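## Task

Nests N1 to N4 each hold one of the plates B38, B83, B33 and B88; read the ID labels to learn which is where. First, build a stack in rack S1 with B38 at the bottom, B33 above it and B83 on top. B38 must rest flat on the rack floor, the two above must sit fully seated, and each plate's labelled short end must face the rack's front (the side toward the viewer). Second, release the plates and push the START key on post KP until it latches. Do not push START (it counts as pushed once it lights) unless the stack is exactly right and B88 already sits correctly in its own nest. Third, return all four plates so each lies in the nest it came from, flat within the locators, with well A1 over the corner marked A1, and START must still be latched. Nothing may depend on the robot holding it; open the gripper and back away at the end.

## Robot and tools

Robot: one four-axis SCARA-style plate mover (joints lift, shoulder, elbow, wrist yaw) carrying a two-finger gripper that always stays level; it can only rotate about vertical. The controlled point, end_effector_position, is midway between the rubber pads, 2-3 cm behind the fingertips. Fingers point along the gripper's +x and spread along its y. The fingertips never touch each other, so a key is pressed with a single fingertip.

Frames: results report the hand in the scene frame, origin on the table top under the arm base, +z up, +y to the left when looking along +x; orientation is end_effector_quat_wxyz. Reported position may be a bit off, more so at long reach. Motion offsets, however, are in the gripper's own axes.

The five-number row (used by execute_actions and move): [dx, dy, dz, rz, opening], each a plain number in [-1, 1]. dx, dy, dz, rz are an offset, not a pose: they are measured in gripper axes from the hand pose shown in the latest result that shows it (before any such result in a scene, and for the second and later calls within one reply, from where the hand is when that action begins). Scale: 1.0 equals 0.6 m for translations or 180 degrees for rz; rz turns from +x toward +y. Each row is counted from that same base pose, never from the row before. Zero offsets therefore drive the hand back to the base pose rather than holding still. opening is absolute: +1 is fully open (0.140 m), -1 is closed (pads still 0.066 m apart). Closing fully takes at least about 0.6 s.

execute_actions: argument actions is a list with zero or one item. Empty list: just returns the state. {"rows": [[5 numbers], ...], "steps": n}: up to 15 rows and n at most 15 (default 15), one row per 1/30 s step, last row repeated if rows run short. {"steps": n} alone waits up to 300 steps counted from the previous result, with your reply time included. Optional pictures (true/false) controls whether camera images come back. A rejected call sends nothing.

move: target is one row as above; speed is the path's top speed in m/s, 0.002 to 0.5, default 0.25 (rotation capped at twice that in rad/s). Straight path of 0.5 to 10 s; longer ones stop after 10 s short of the goal. The opening is sent when the move starts. It does not avoid obstacles; the hand lags, can drift off the line and overshoot speed, mainly with the arm nearly straight. Faster contact hits harder, and a target set deeper past the contact pushes harder. The result adds a move: line with the ending (done = at rest near target; otherwise e.g. off_target, moving, held, fault), the limits that acted, and distance to target. held ending: a check stopped the final step. limits=paced: the sent pose was clipped. limits=held: a check blocked some steps, after which the arm may jump ahead much faster than speed.

wait: seconds, 0 to 10; the robot gets nothing new meanwhile. zoom_image: camera is cam_high, cam_low or cam_wrist; region [x0, y0, x1, y1] in pixels of that camera's 896x504 image, origin top-left, at most 504x504. finished_scene: scene is the number of the current scene; irreversible, then the result says whether the goal was met and the next task is given.

Control details: each step the commanded pose is clipped to within 70 mm and 16 degrees of the measured pose. After an action ends the arm only reaches the last clipped pose, so check the result and send the remainder. Hand target (shown when nothing is pending) is where the controller is heading. HELD marks steps where some of your row was withheld; pose unreachable means the clearance check altered or blocked the command. Joint positions lists lift (m, 0 to 0.55), shoulder (-2 to 2), elbow (-2.8 to 2.8), wrist yaw (-12.566 to 12.566 rad), then pad gap (m). Keep the elbow more than 0.4 rad away from 0 or the arm may fold and fault. Joints move in sync and stop together when reversed.

Gripping: grip_measured is the measured opening on the command scale; readings can be off about 1 mm consistently. To hold something, command roughly 0.04 below grip_measured for a firm grip, less for a lighter one. Pad force is about 18 N; snapping shut fast can squeeze harder.

Limits to respect: load limits lift 54 N, shoulder 8.1 N m, elbow 4.05 N m, wrist yaw 1.35 N m (held weight counts). Reaching one stops the arm 10 s and drops the rest of the call. Carrying loads heats motors: MOTOR HOT appears from 85 °C, and at 100 °C an OVER-TEMPERATURE FAULT brakes the arm to cool.

The simulation keeps running while you compose replies. Loose objects may occasionally get a brief push. Avoid knocking anything off the table, dropping plates more than a few millimetres, slamming, hard hits and heavy pushing. Well A1 on a labelled item lies at its labelled short end, in the corner opposite the labelled long side. Cameras: cam_high (overhead), cam_low (side, low), cam_wrist (on the hand).

Each tool is called after ">>>" as a command line: name --argument value for each argument, lists and objects as JSON in quotes; but a table of rows of numbers goes row by row, as --pt "numbers of a row", without its own name.

## Session

>>> execute_actions --actions '[]'

Scene clock: 0.00 s of 15600.00 s.
end_effector_position=(+0.5325, +0.1442, +0.2370) grip_measured=+0.99 end_effector_quat_wxyz=(-0.533, +0.000, +0.000, +0.846)
Joint positions: [0.232 0.845 2.554 0.867 0.14 ]
Hand target: +0.533, +0.144, +0.237; -0.533, +0.000, +0.000, +0.846

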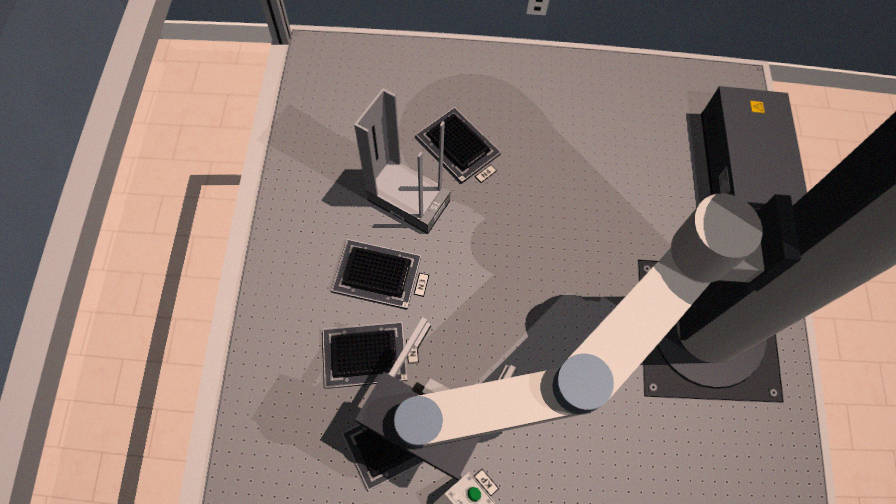

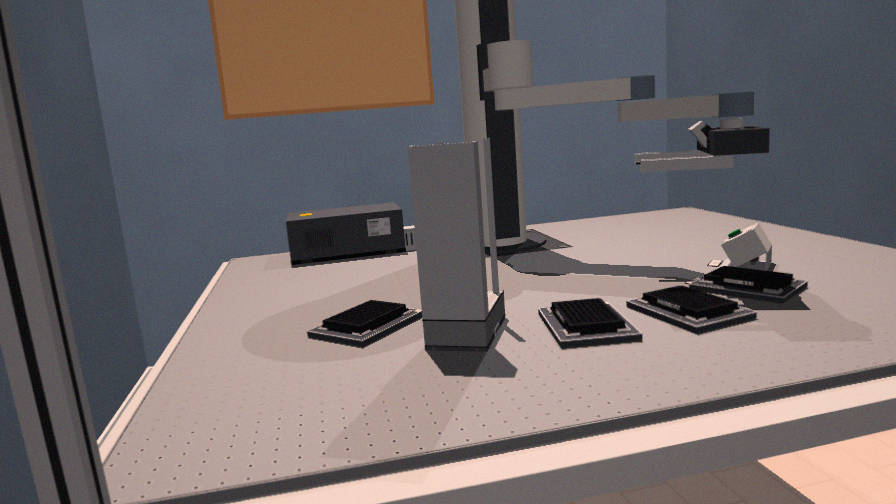

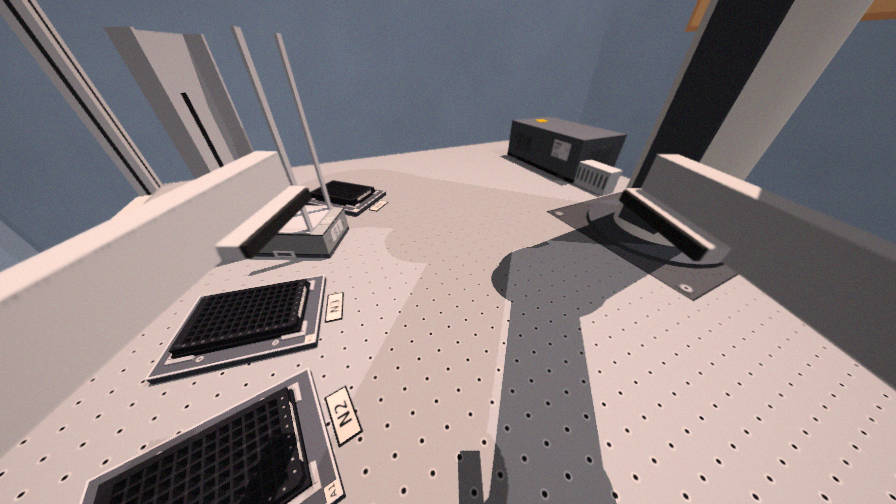

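>>> move --target '[0.198,0.22,-0.16,0.598,1]'

>>> zoom_image --camera "cam_wrist" --region '[200,100,700,400]'

>>> zoom_image --camera "cam_high" --region '[300,80,560,504]'

Scene clock: 14.63 s of 15600.00 s.
end_effector_position=(+0.6004, -0.0202, +0.1410) grip_measured=+0.99 end_effector_quat_wxyz=(+0.998, -0.000, -0.000, -0.070)
Joint positions: [0.136 0.872 1.159 4.113 0.14 ]
Hand target: +0.600, -0.020, +0.141; +0.998, -0.000, -0.000, -0.069
Off the commanded pose: 0.000 m, 0 deg.
After step 90, 7.53 s passed at rest.
move: done
camera_calibration (this result's frames):
cam_wrist: T_world_to_cam=[[-0.13982, -0.990156, 0.00651372, 0.0711092], [-0.597719, 0.0791555, -0.797789, 0.460232], [0.789419, -0.11544, -0.602902, -0.296129], [0, 0, 0, 1]] pos_world=[0.518802, -0.000205843, 0.188168]

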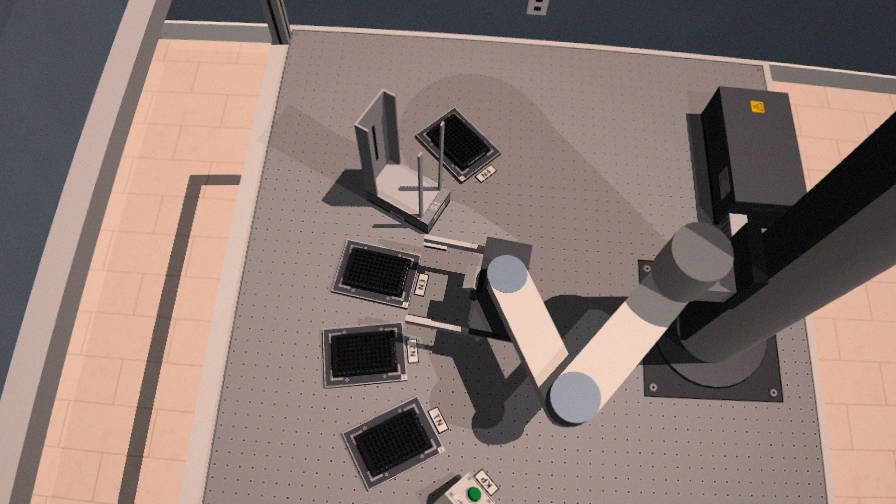

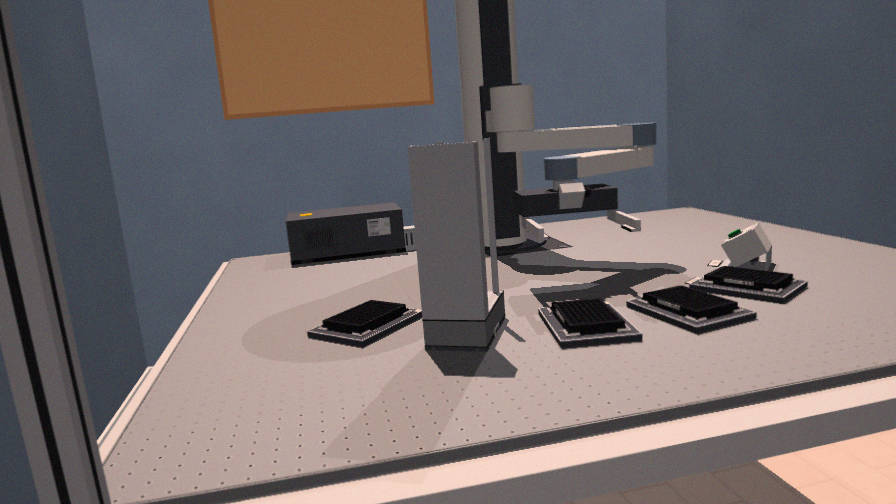

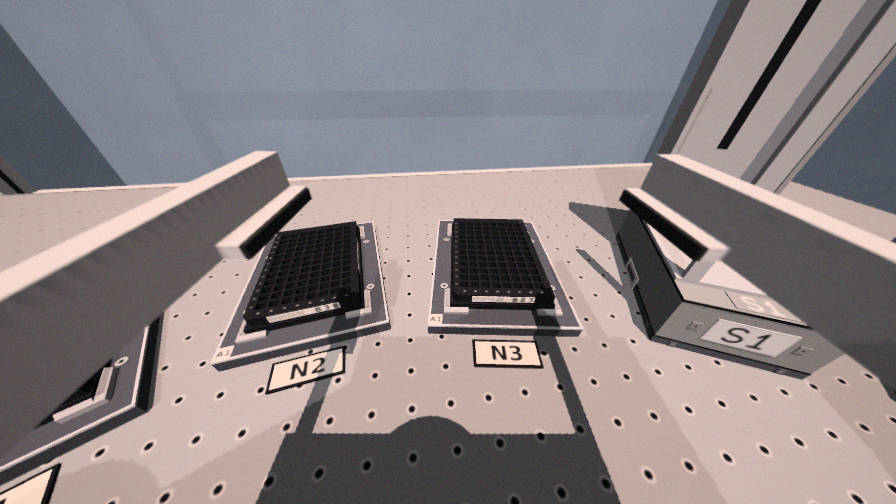

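Region (200, 100, 700, 400) of cam_wrist's 896x504 image, scaled by 1.008, with more detail than that image has; it fills the top 302 rows of this view, and the rest is white.

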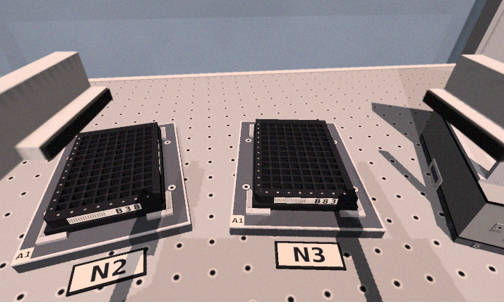

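Region (300, 80, 560, 504) of cam_high's 896x504 image, scaled by 1.189, with more detail than that image has; it fills the left 309 columns of this view, and the rest is white.

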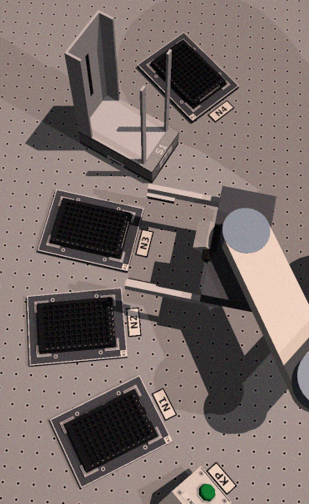

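>>> zoom_image --camera "cam_wrist" --region '[230,210,590,350]'

>>> zoom_image --camera "cam_low" --region '[620,220,820,340]'

Region (230, 210, 590, 350) of cam_wrist's 896x504 image, scaled by 1.400, with more detail than that image has.

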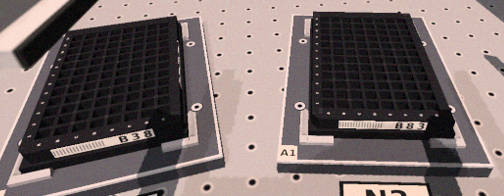

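Region (620, 220, 820, 340) of cam_low's 896x504 image, scaled by 2.520, with more detail than that image has; it fills the top 302 rows of this view, and the rest is white.

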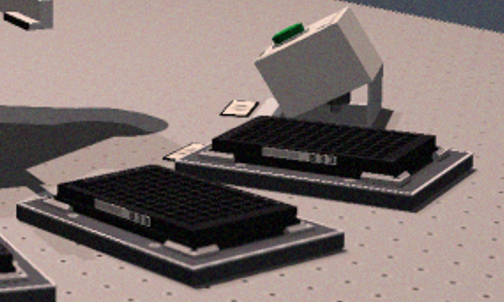

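>>> move --target '[0.185,0.24,-0.12,0.089,0.2]'

Scene clock: 29.73 s of 15600.00 s.
end_effector_position=(+0.7302, +0.1071, +0.0689) grip_measured=+0.20 end_effector_quat_wxyz=(+0.998, -0.000, -0.000, +0.070)
Joint positions: [0.064 0.767 1.914 3.743 0.11 ]
Hand target: +0.730, +0.107, +0.069; +0.998, -0.000, -0.000, +0.070
Off the commanded pose: 0.000 m, 0 deg.
After step 90, 10.90 s passed at rest.
move: done
camera_calibration (this result's frames):
cam_wrist: T_world_to_cam=[[0.139161, -0.990248, 0.00651372, 0.0120919], [-0.596325, -0.0890501, -0.797789, 0.487282], [0.790589, 0.107137, -0.602902, -0.452092], [0, 0, 0, 1]] pos_world=[0.646315, 0.103802, 0.116102]

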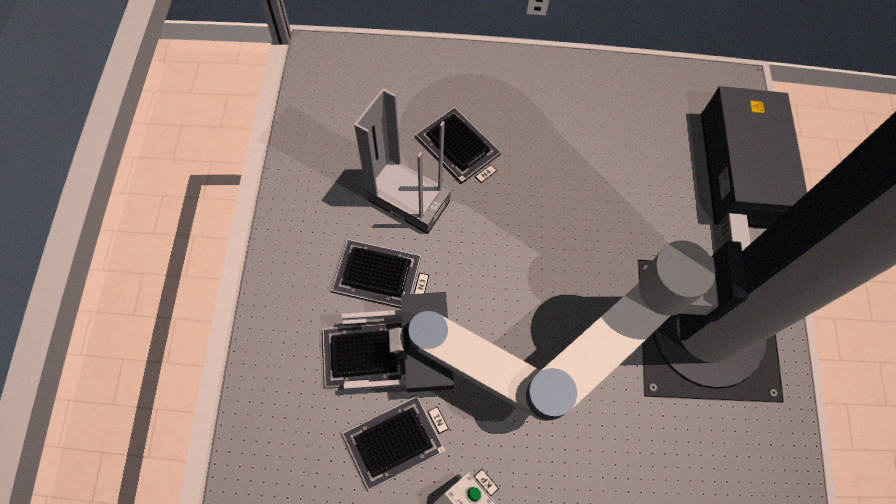

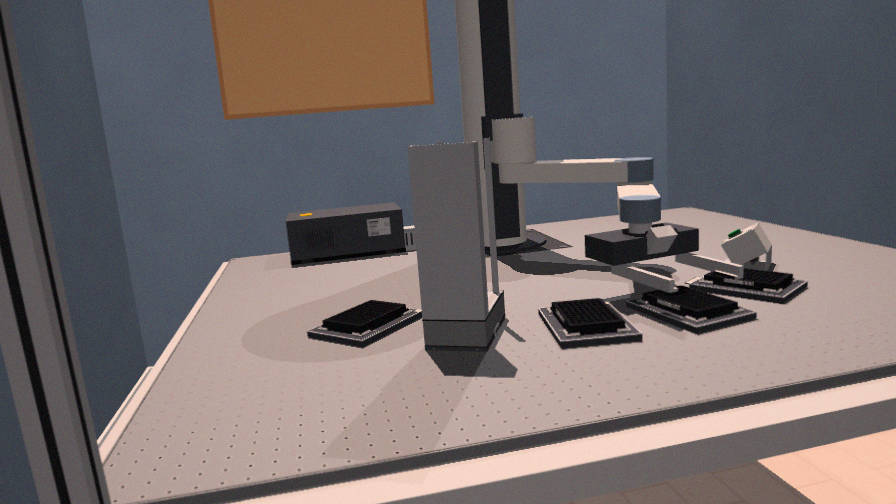

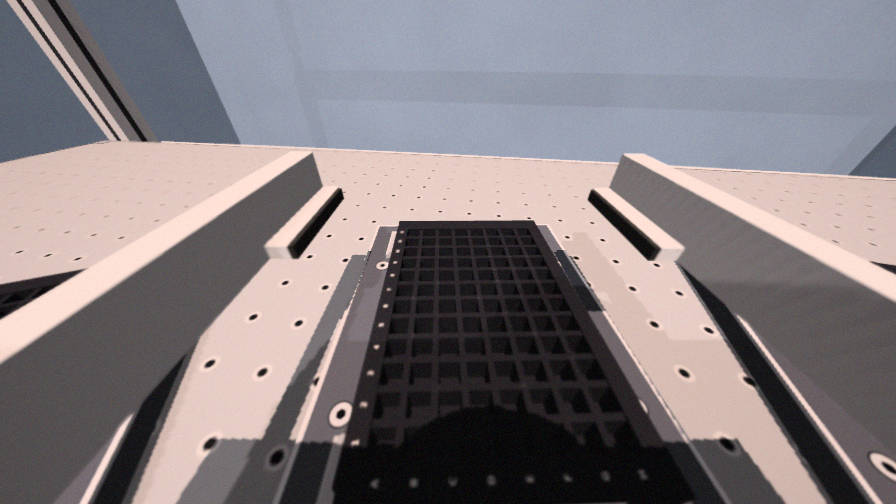

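>>> move --target '[-0.02,-0.0075,-0.064,0.008,0.2]' --speed 0.05

Scene clock: 36.23 s of 15600.00 s.
end_effector_position=(+0.7190, +0.1008, +0.0304) grip_measured=+0.20 end_effector_quat_wxyz=(+0.997, -0.000, -0.000, +0.083)
Joint positions: [0.025 0.785 1.833 3.831 0.11 ]
Hand target: +0.719, +0.101, +0.030; +0.997, -0.000, -0.000, +0.083
Off the commanded pose: 0.000 m, 0 deg.
After step 90, 2.43 s passed at rest.
move: done
camera_calibration (this result's frames):
cam_wrist: T_world_to_cam=[[0.163616, -0.986503, 0.00651372, -0.0102635], [-0.593939, -0.103775, -0.797789, 0.449115], [0.787697, 0.126662, -0.602902, -0.465632], [0, 0, 0, 1]] pos_world=[0.635204, 0.0954598, 0.0776352]

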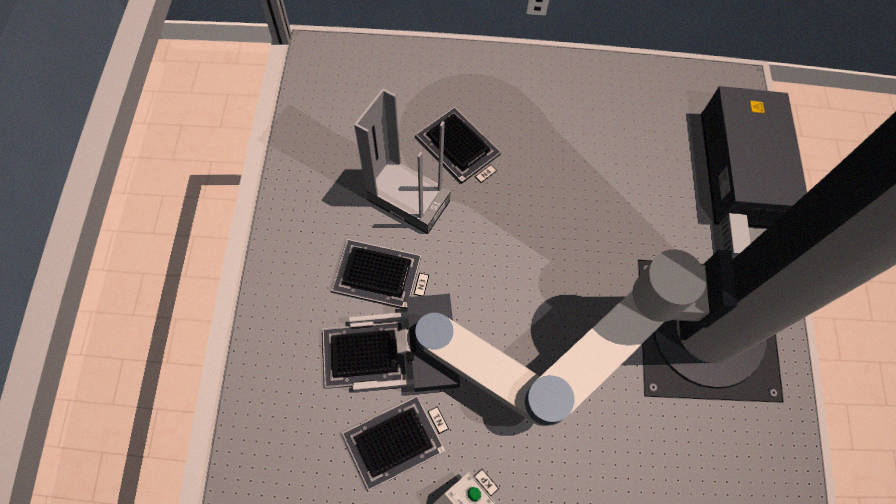

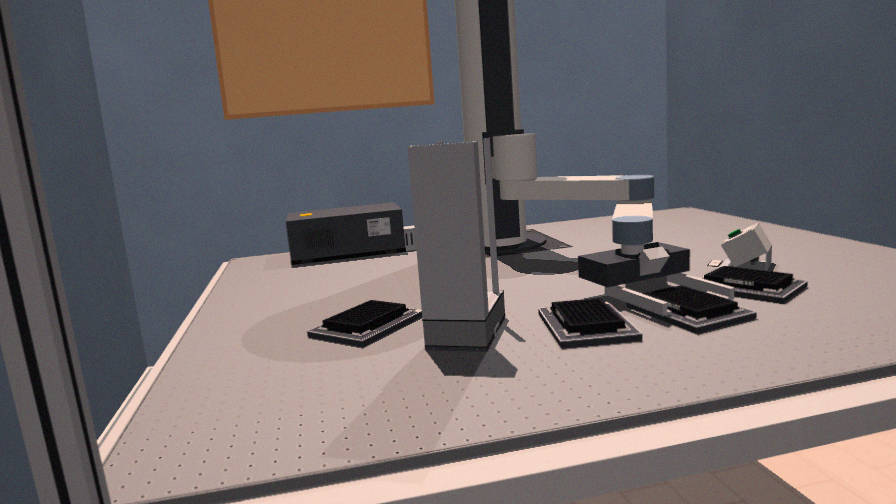

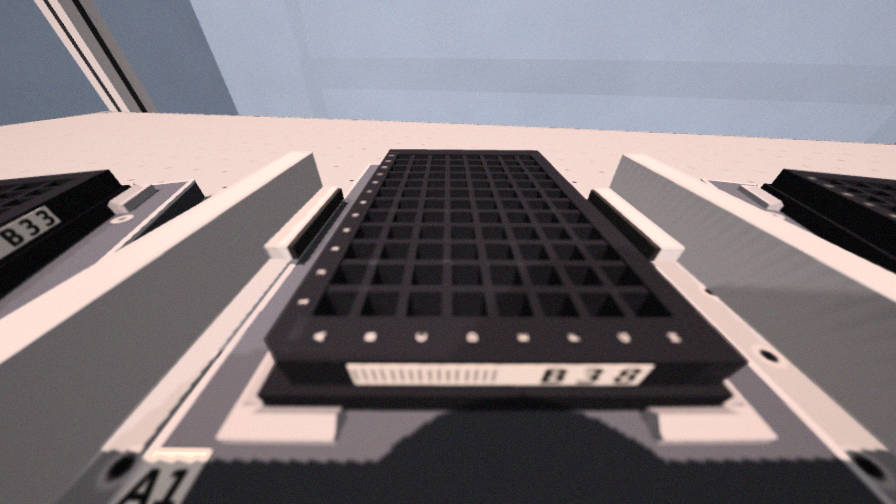

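>>> move --target '[0,0,0,0,-0.6]'

Scene clock: 41.83 s of 15600.00 s.
end_effector_position=(+0.7190, +0.1007, +0.0304) grip_measured=-0.49 end_effector_quat_wxyz=(+0.997, -0.000, -0.000, +0.082)
Joint positions: [0.025 0.785 1.833 3.831 0.085]
Hand target: +0.719, +0.101, +0.030; +0.997, -0.000, -0.000, +0.083
Off the commanded pose: 0.000 m, 0 deg.
After step 90, 1.90 s passed at rest.
move: done
camera_calibration (this result's frames):
cam_wrist: T_world_to_cam=[[0.163165, -0.986577, 0.00651372, -0.0100491], [-0.593987, -0.103504, -0.797789, 0.449112], [0.787754, 0.126302, -0.602902, -0.465623], [0, 0, 0, 1]] pos_world=[0.635202, 0.0953799, 0.0776369]

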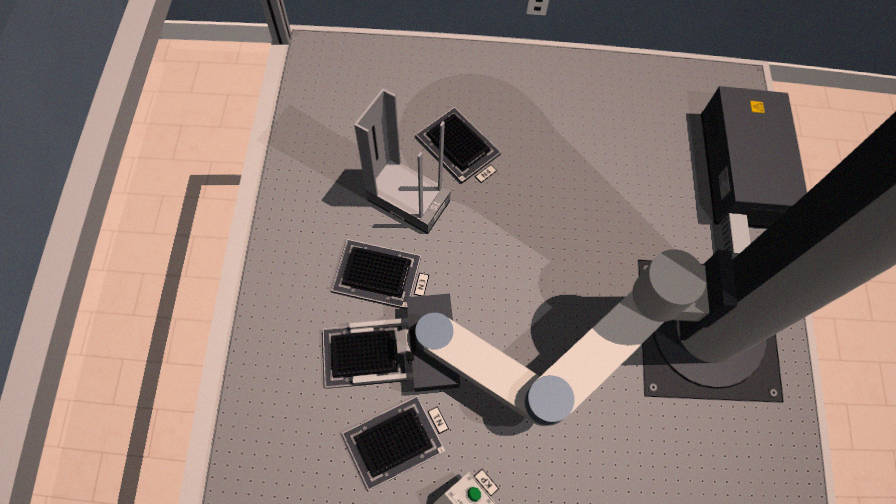

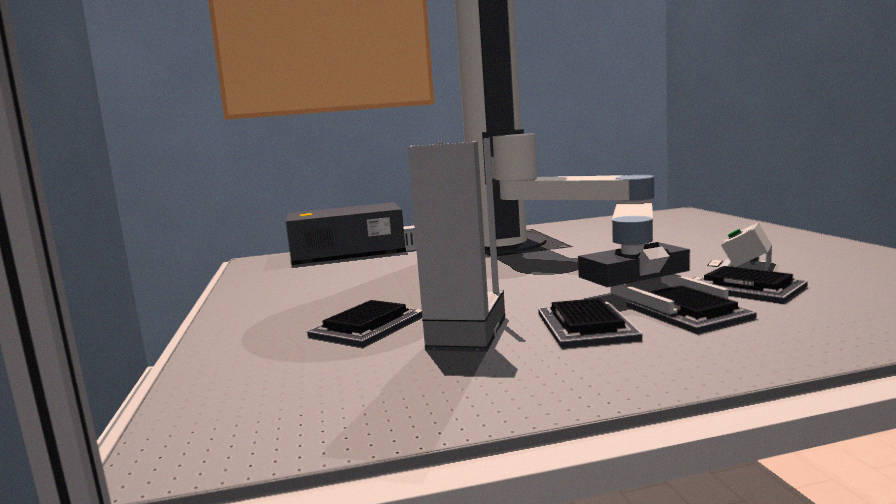

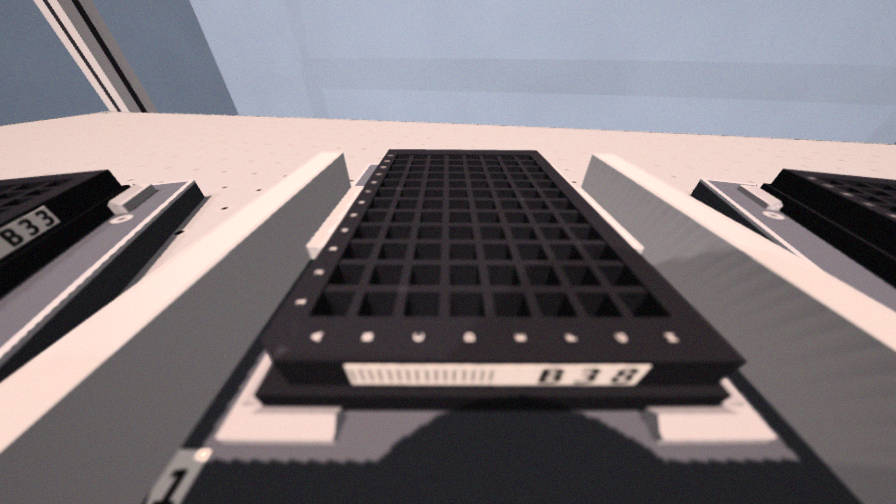

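>>> move --target '[0,0,0.1,0,-0.6]' --speed 0.08

>>> move --target '[-0.403,-0.38,0.47,-0.194,-0.6]'

Scene clock: 47.17 s of 15600.00 s.
end_effector_position=(+0.7190, +0.1007, +0.0905) grip_measured=-0.49 end_effector_quat_wxyz=(+0.997, -0.000, -0.000, +0.082)
Joint positions: [0.085 0.785 1.833 3.831 0.085]
Hand target: +0.719, +0.101, +0.090; +0.997, -0.000, -0.000, +0.082
Off the commanded pose: 0.000 m, 0 deg.
After step 90, 1.30 s passed at rest.
move: done
camera_calibration (this result's frames):
cam_wrist: T_world_to_cam=[[0.163203, -0.986571, 0.00651372, -0.0104554], [-0.593983, -0.103526, -0.797789, 0.497025], [0.78775, 0.126332, -0.602902, -0.42942], [0, 0, 0, 1]] pos_world=[0.635206, 0.0953897, 0.137691]

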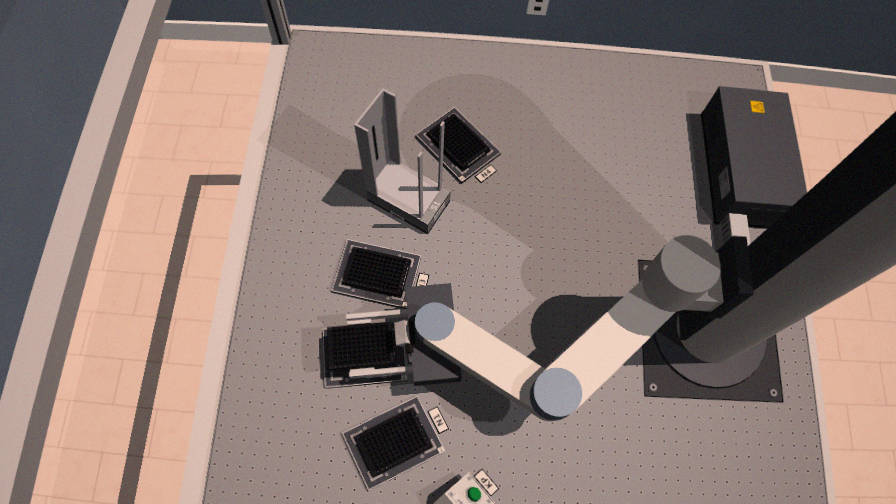

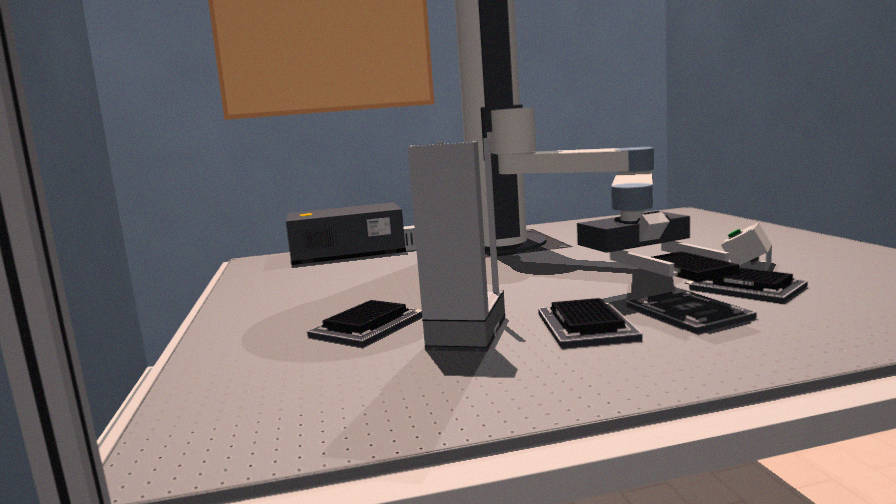

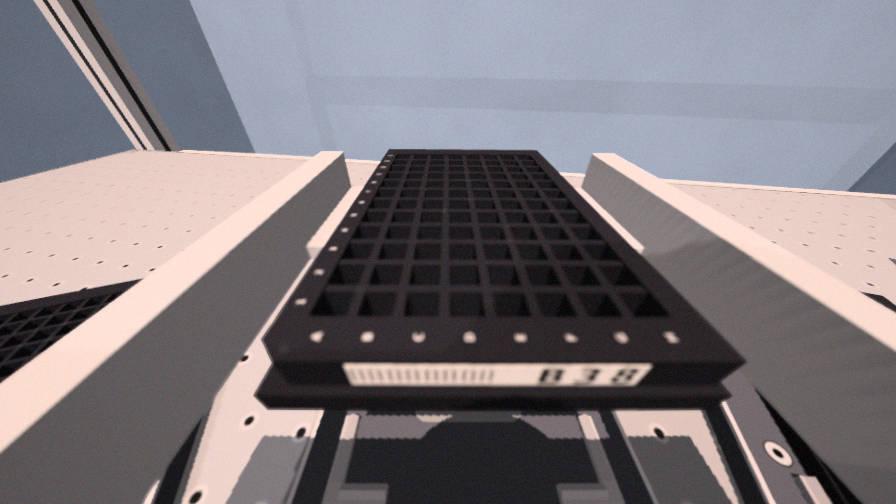

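Scene clock: 49.30 s of 15600.00 s.
end_effector_position=(+0.5179, -0.1641, +0.3725) grip_measured=-0.49 end_effector_quat_wxyz=(+0.975, -0.000, -0.000, -0.221)
Joint positions: [0.368 0.501 0.949 4.389 0.085]
Hand target: +0.518, -0.164, +0.372; +0.975, -0.000, -0.000, -0.220
Off the commanded pose: 0.000 m, 0 deg.
move: done
camera_calibration (this result's frames):
cam_wrist: T_world_to_cam=[[-0.431437, -0.90212, 0.00651372, 0.0810906], [-0.546155, 0.255437, -0.797789, 0.609313], [0.718037, -0.347753, -0.602902, -0.109187], [0, 0, 0, 1]] pos_world=[0.446165, -0.120458, 0.419745]

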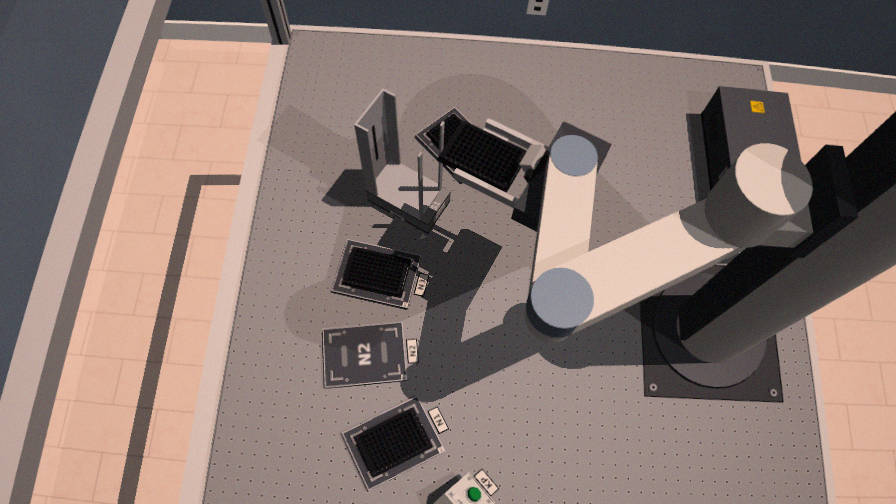

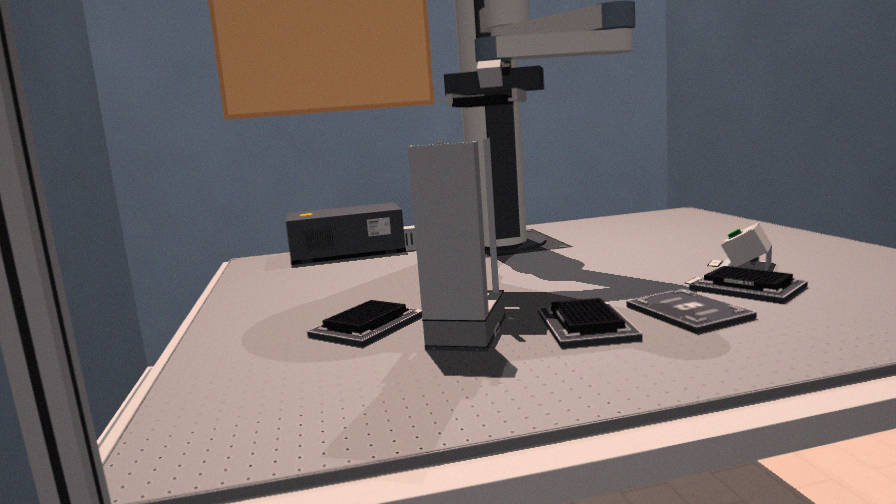

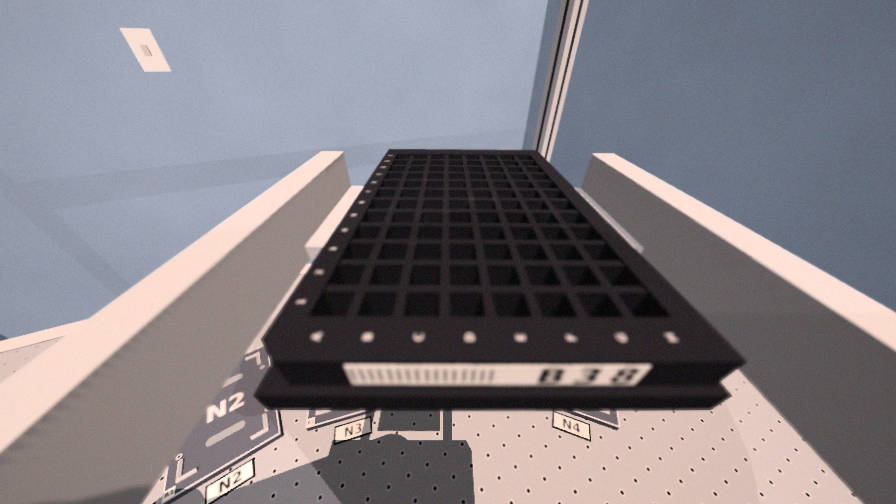

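Lower below rack top (backing off a bit) to see it.

>>> move --target '[-0.05,0,0,0,-0.6]'

>>> move --target '[0,0,-0.25,0,-0.6]' --speed 0.12

Scene clock: 53.53 s of 15600.00 s.
end_effector_position=(+0.4908, -0.1512, +0.3725) grip_measured=-0.49 end_effector_quat_wxyz=(+0.975, -0.000, -0.000, -0.221)
Joint positions: [0.368 0.539 0.818 4.481 0.085]
Hand target: +0.491, -0.151, +0.373; +0.975, -0.000, -0.000, -0.221
Off the commanded pose: 0.000 m, 0 deg.
After step 90, 0.53 s passed at rest.
move: done
camera_calibration (this result's frames):
cam_wrist: T_world_to_cam=[[-0.431814, -0.901939, 0.00651372, 0.0811795], [-0.546048, 0.255665, -0.797789, 0.591189], [0.717891, -0.348053, -0.602902, -0.0852075], [0, 0, 0, 1]] pos_world=[0.419042, -0.107584, 0.419743]

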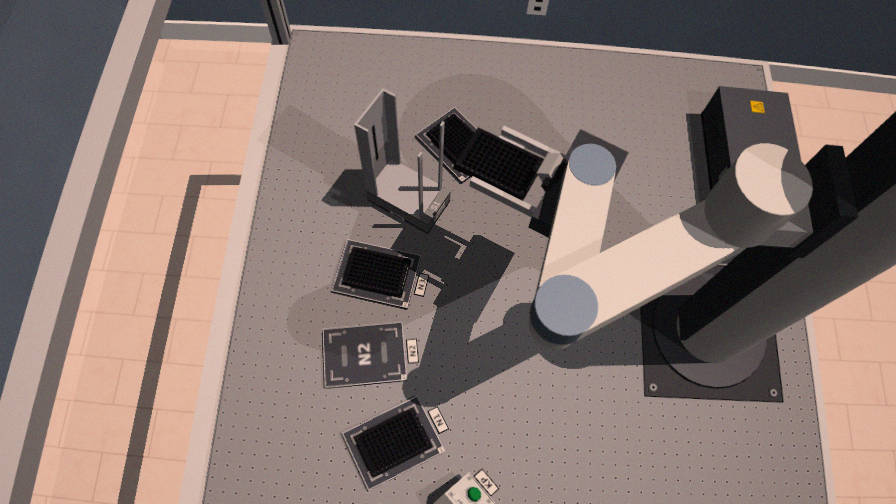

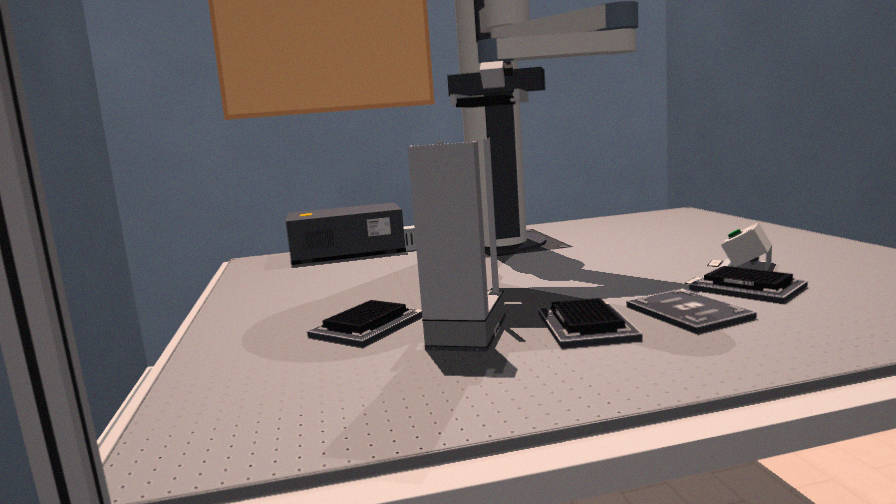

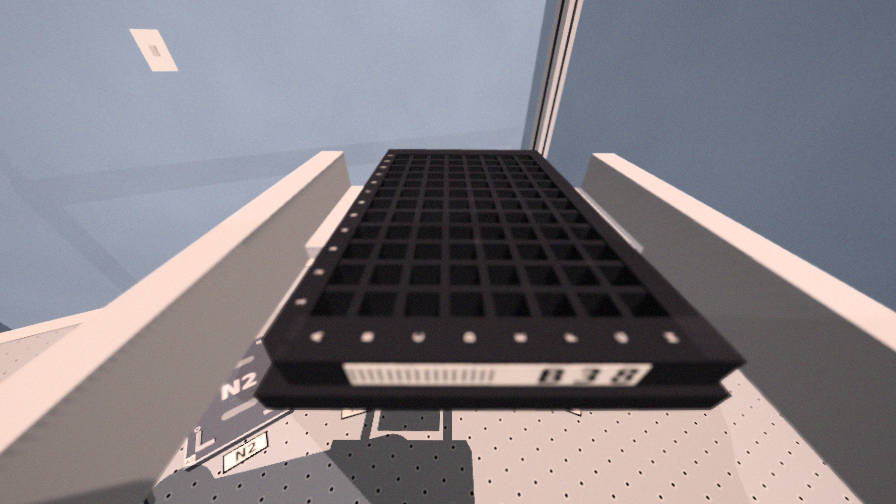

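Scene clock: 55.10 s of 15600.00 s.
end_effector_position=(+0.4908, -0.1512, +0.2225) grip_measured=-0.49 end_effector_quat_wxyz=(+0.975, -0.000, -0.000, -0.221)
Joint positions: [0.217 0.539 0.818 4.481 0.085]
Hand target: +0.491, -0.151, +0.223; +0.975, -0.000, -0.000, -0.221
Off the commanded pose: 0.000 m, 0 deg.
move: done
camera_calibration (this result's frames):
cam_wrist: T_world_to_cam=[[-0.431843, -0.901925, 0.00651372, 0.0821667], [-0.54604, 0.255683, -0.797789, 0.471452], [0.71788, -0.348076, -0.602902, -0.175684], [0, 0, 0, 1]] pos_world=[0.419034, -0.107585, 0.269664]

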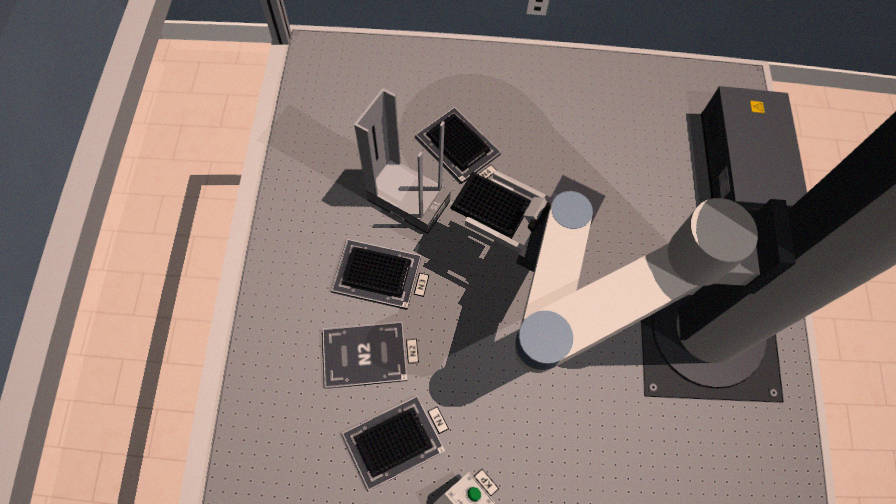

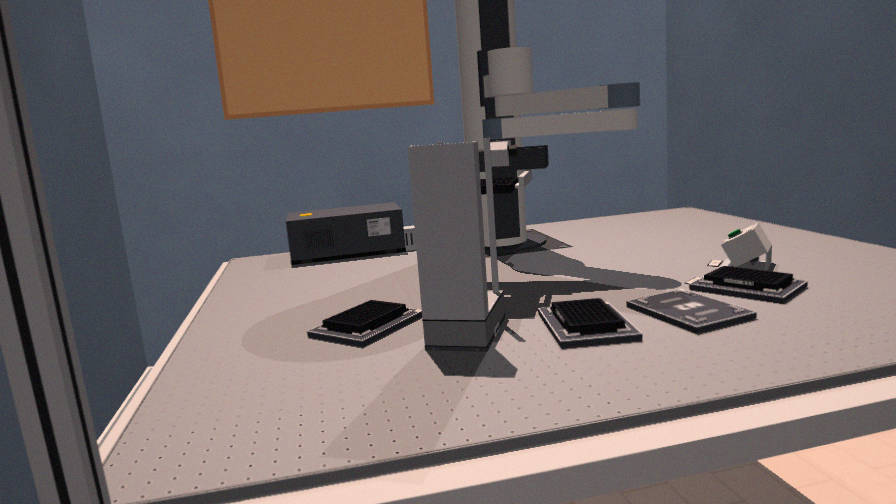

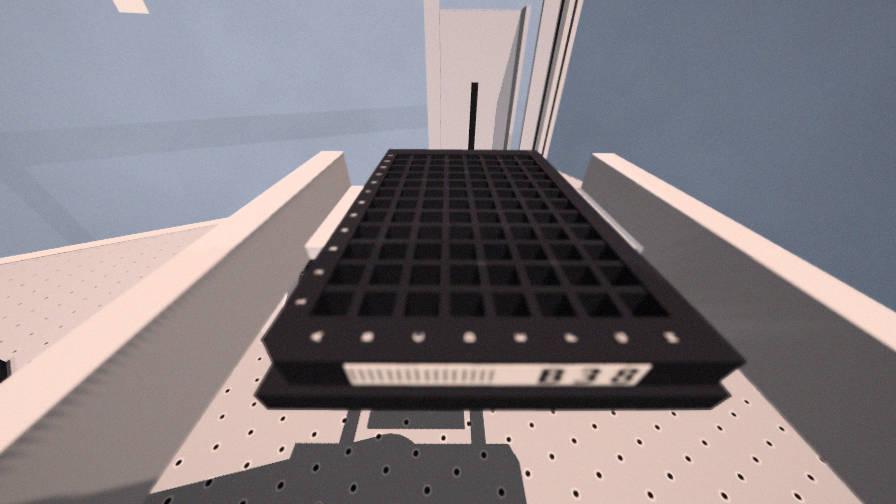

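>>> zoom_image --camera "cam_wrist" --region '[380,0,620,160]'

Region (380, 0, 620, 160) of cam_wrist's 896x504 image, scaled by 2.100, with more detail than that image has.

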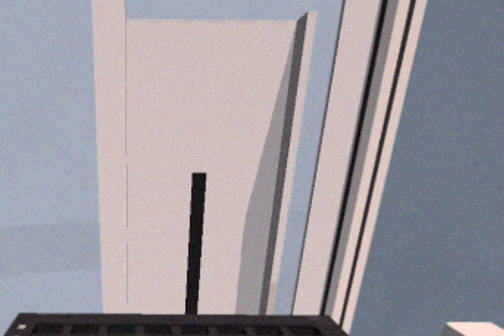

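>>> move --target '[0.03,-0.025,0,-0.011,-0.6]' --speed 0.1

>>> zoom_image --camera "cam_wrist" --region '[340,0,580,160]'

Scene clock: 71.37 s of 15600.00 s.
end_effector_position=(+0.5006, -0.1725, +0.2225) grip_measured=-0.49 end_effector_quat_wxyz=(+0.971, -0.000, -0.000, -0.238)
Joint positions: [0.217 0.472 0.898 4.434 0.085]
Hand target: +0.501, -0.173, +0.222; +0.971, -0.000, -0.000, -0.238
Off the commanded pose: 0.000 m, 0 deg.
After step 90, 12.57 s passed at rest.
move: done
camera_calibration (this result's frames):
cam_wrist: T_world_to_cam=[[-0.462617, -0.886534, 0.00651372, 0.0852497], [-0.53692, 0.274318, -0.797789, 0.480902], [0.70548, -0.372568, -0.602902, -0.188154], [0, 0, 0, 1]] pos_world=[0.430382, -0.126443, 0.269664]

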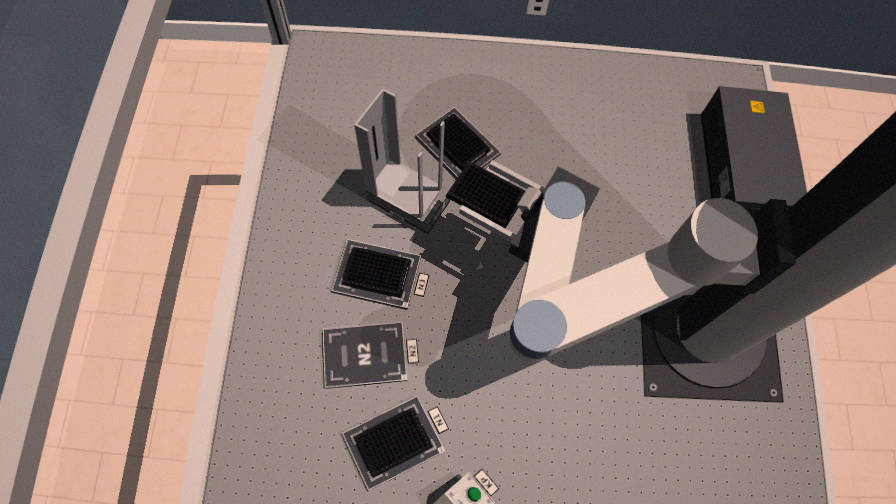

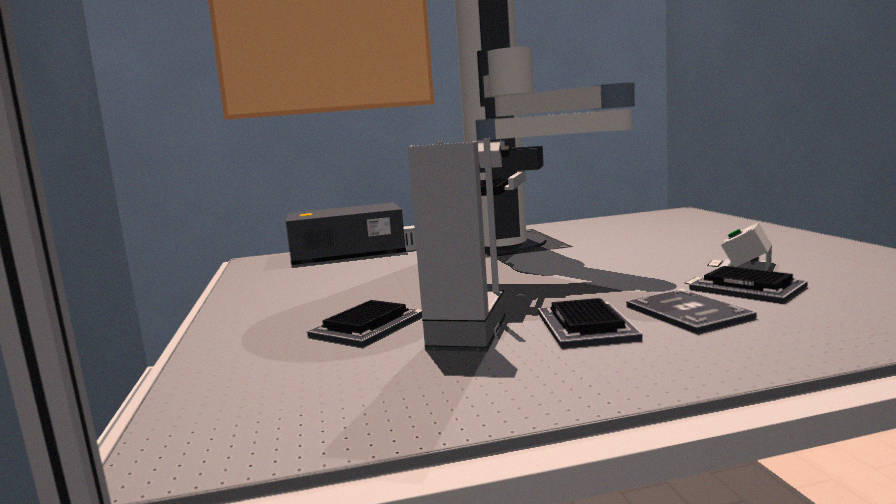

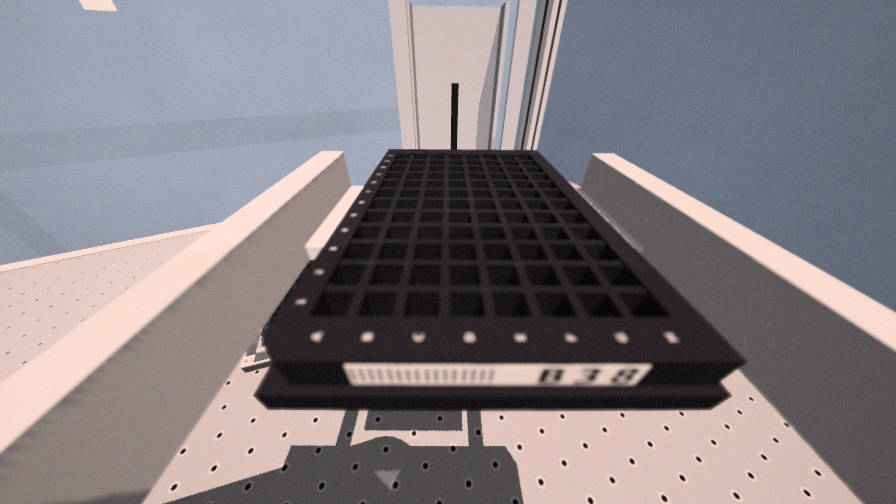

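Region (340, 0, 580, 160) of cam_wrist's 896x504 image, scaled by 2.100, with more detail than that image has.

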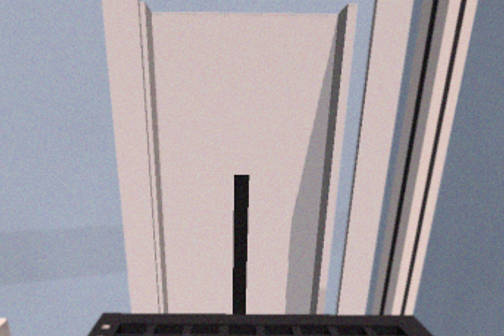

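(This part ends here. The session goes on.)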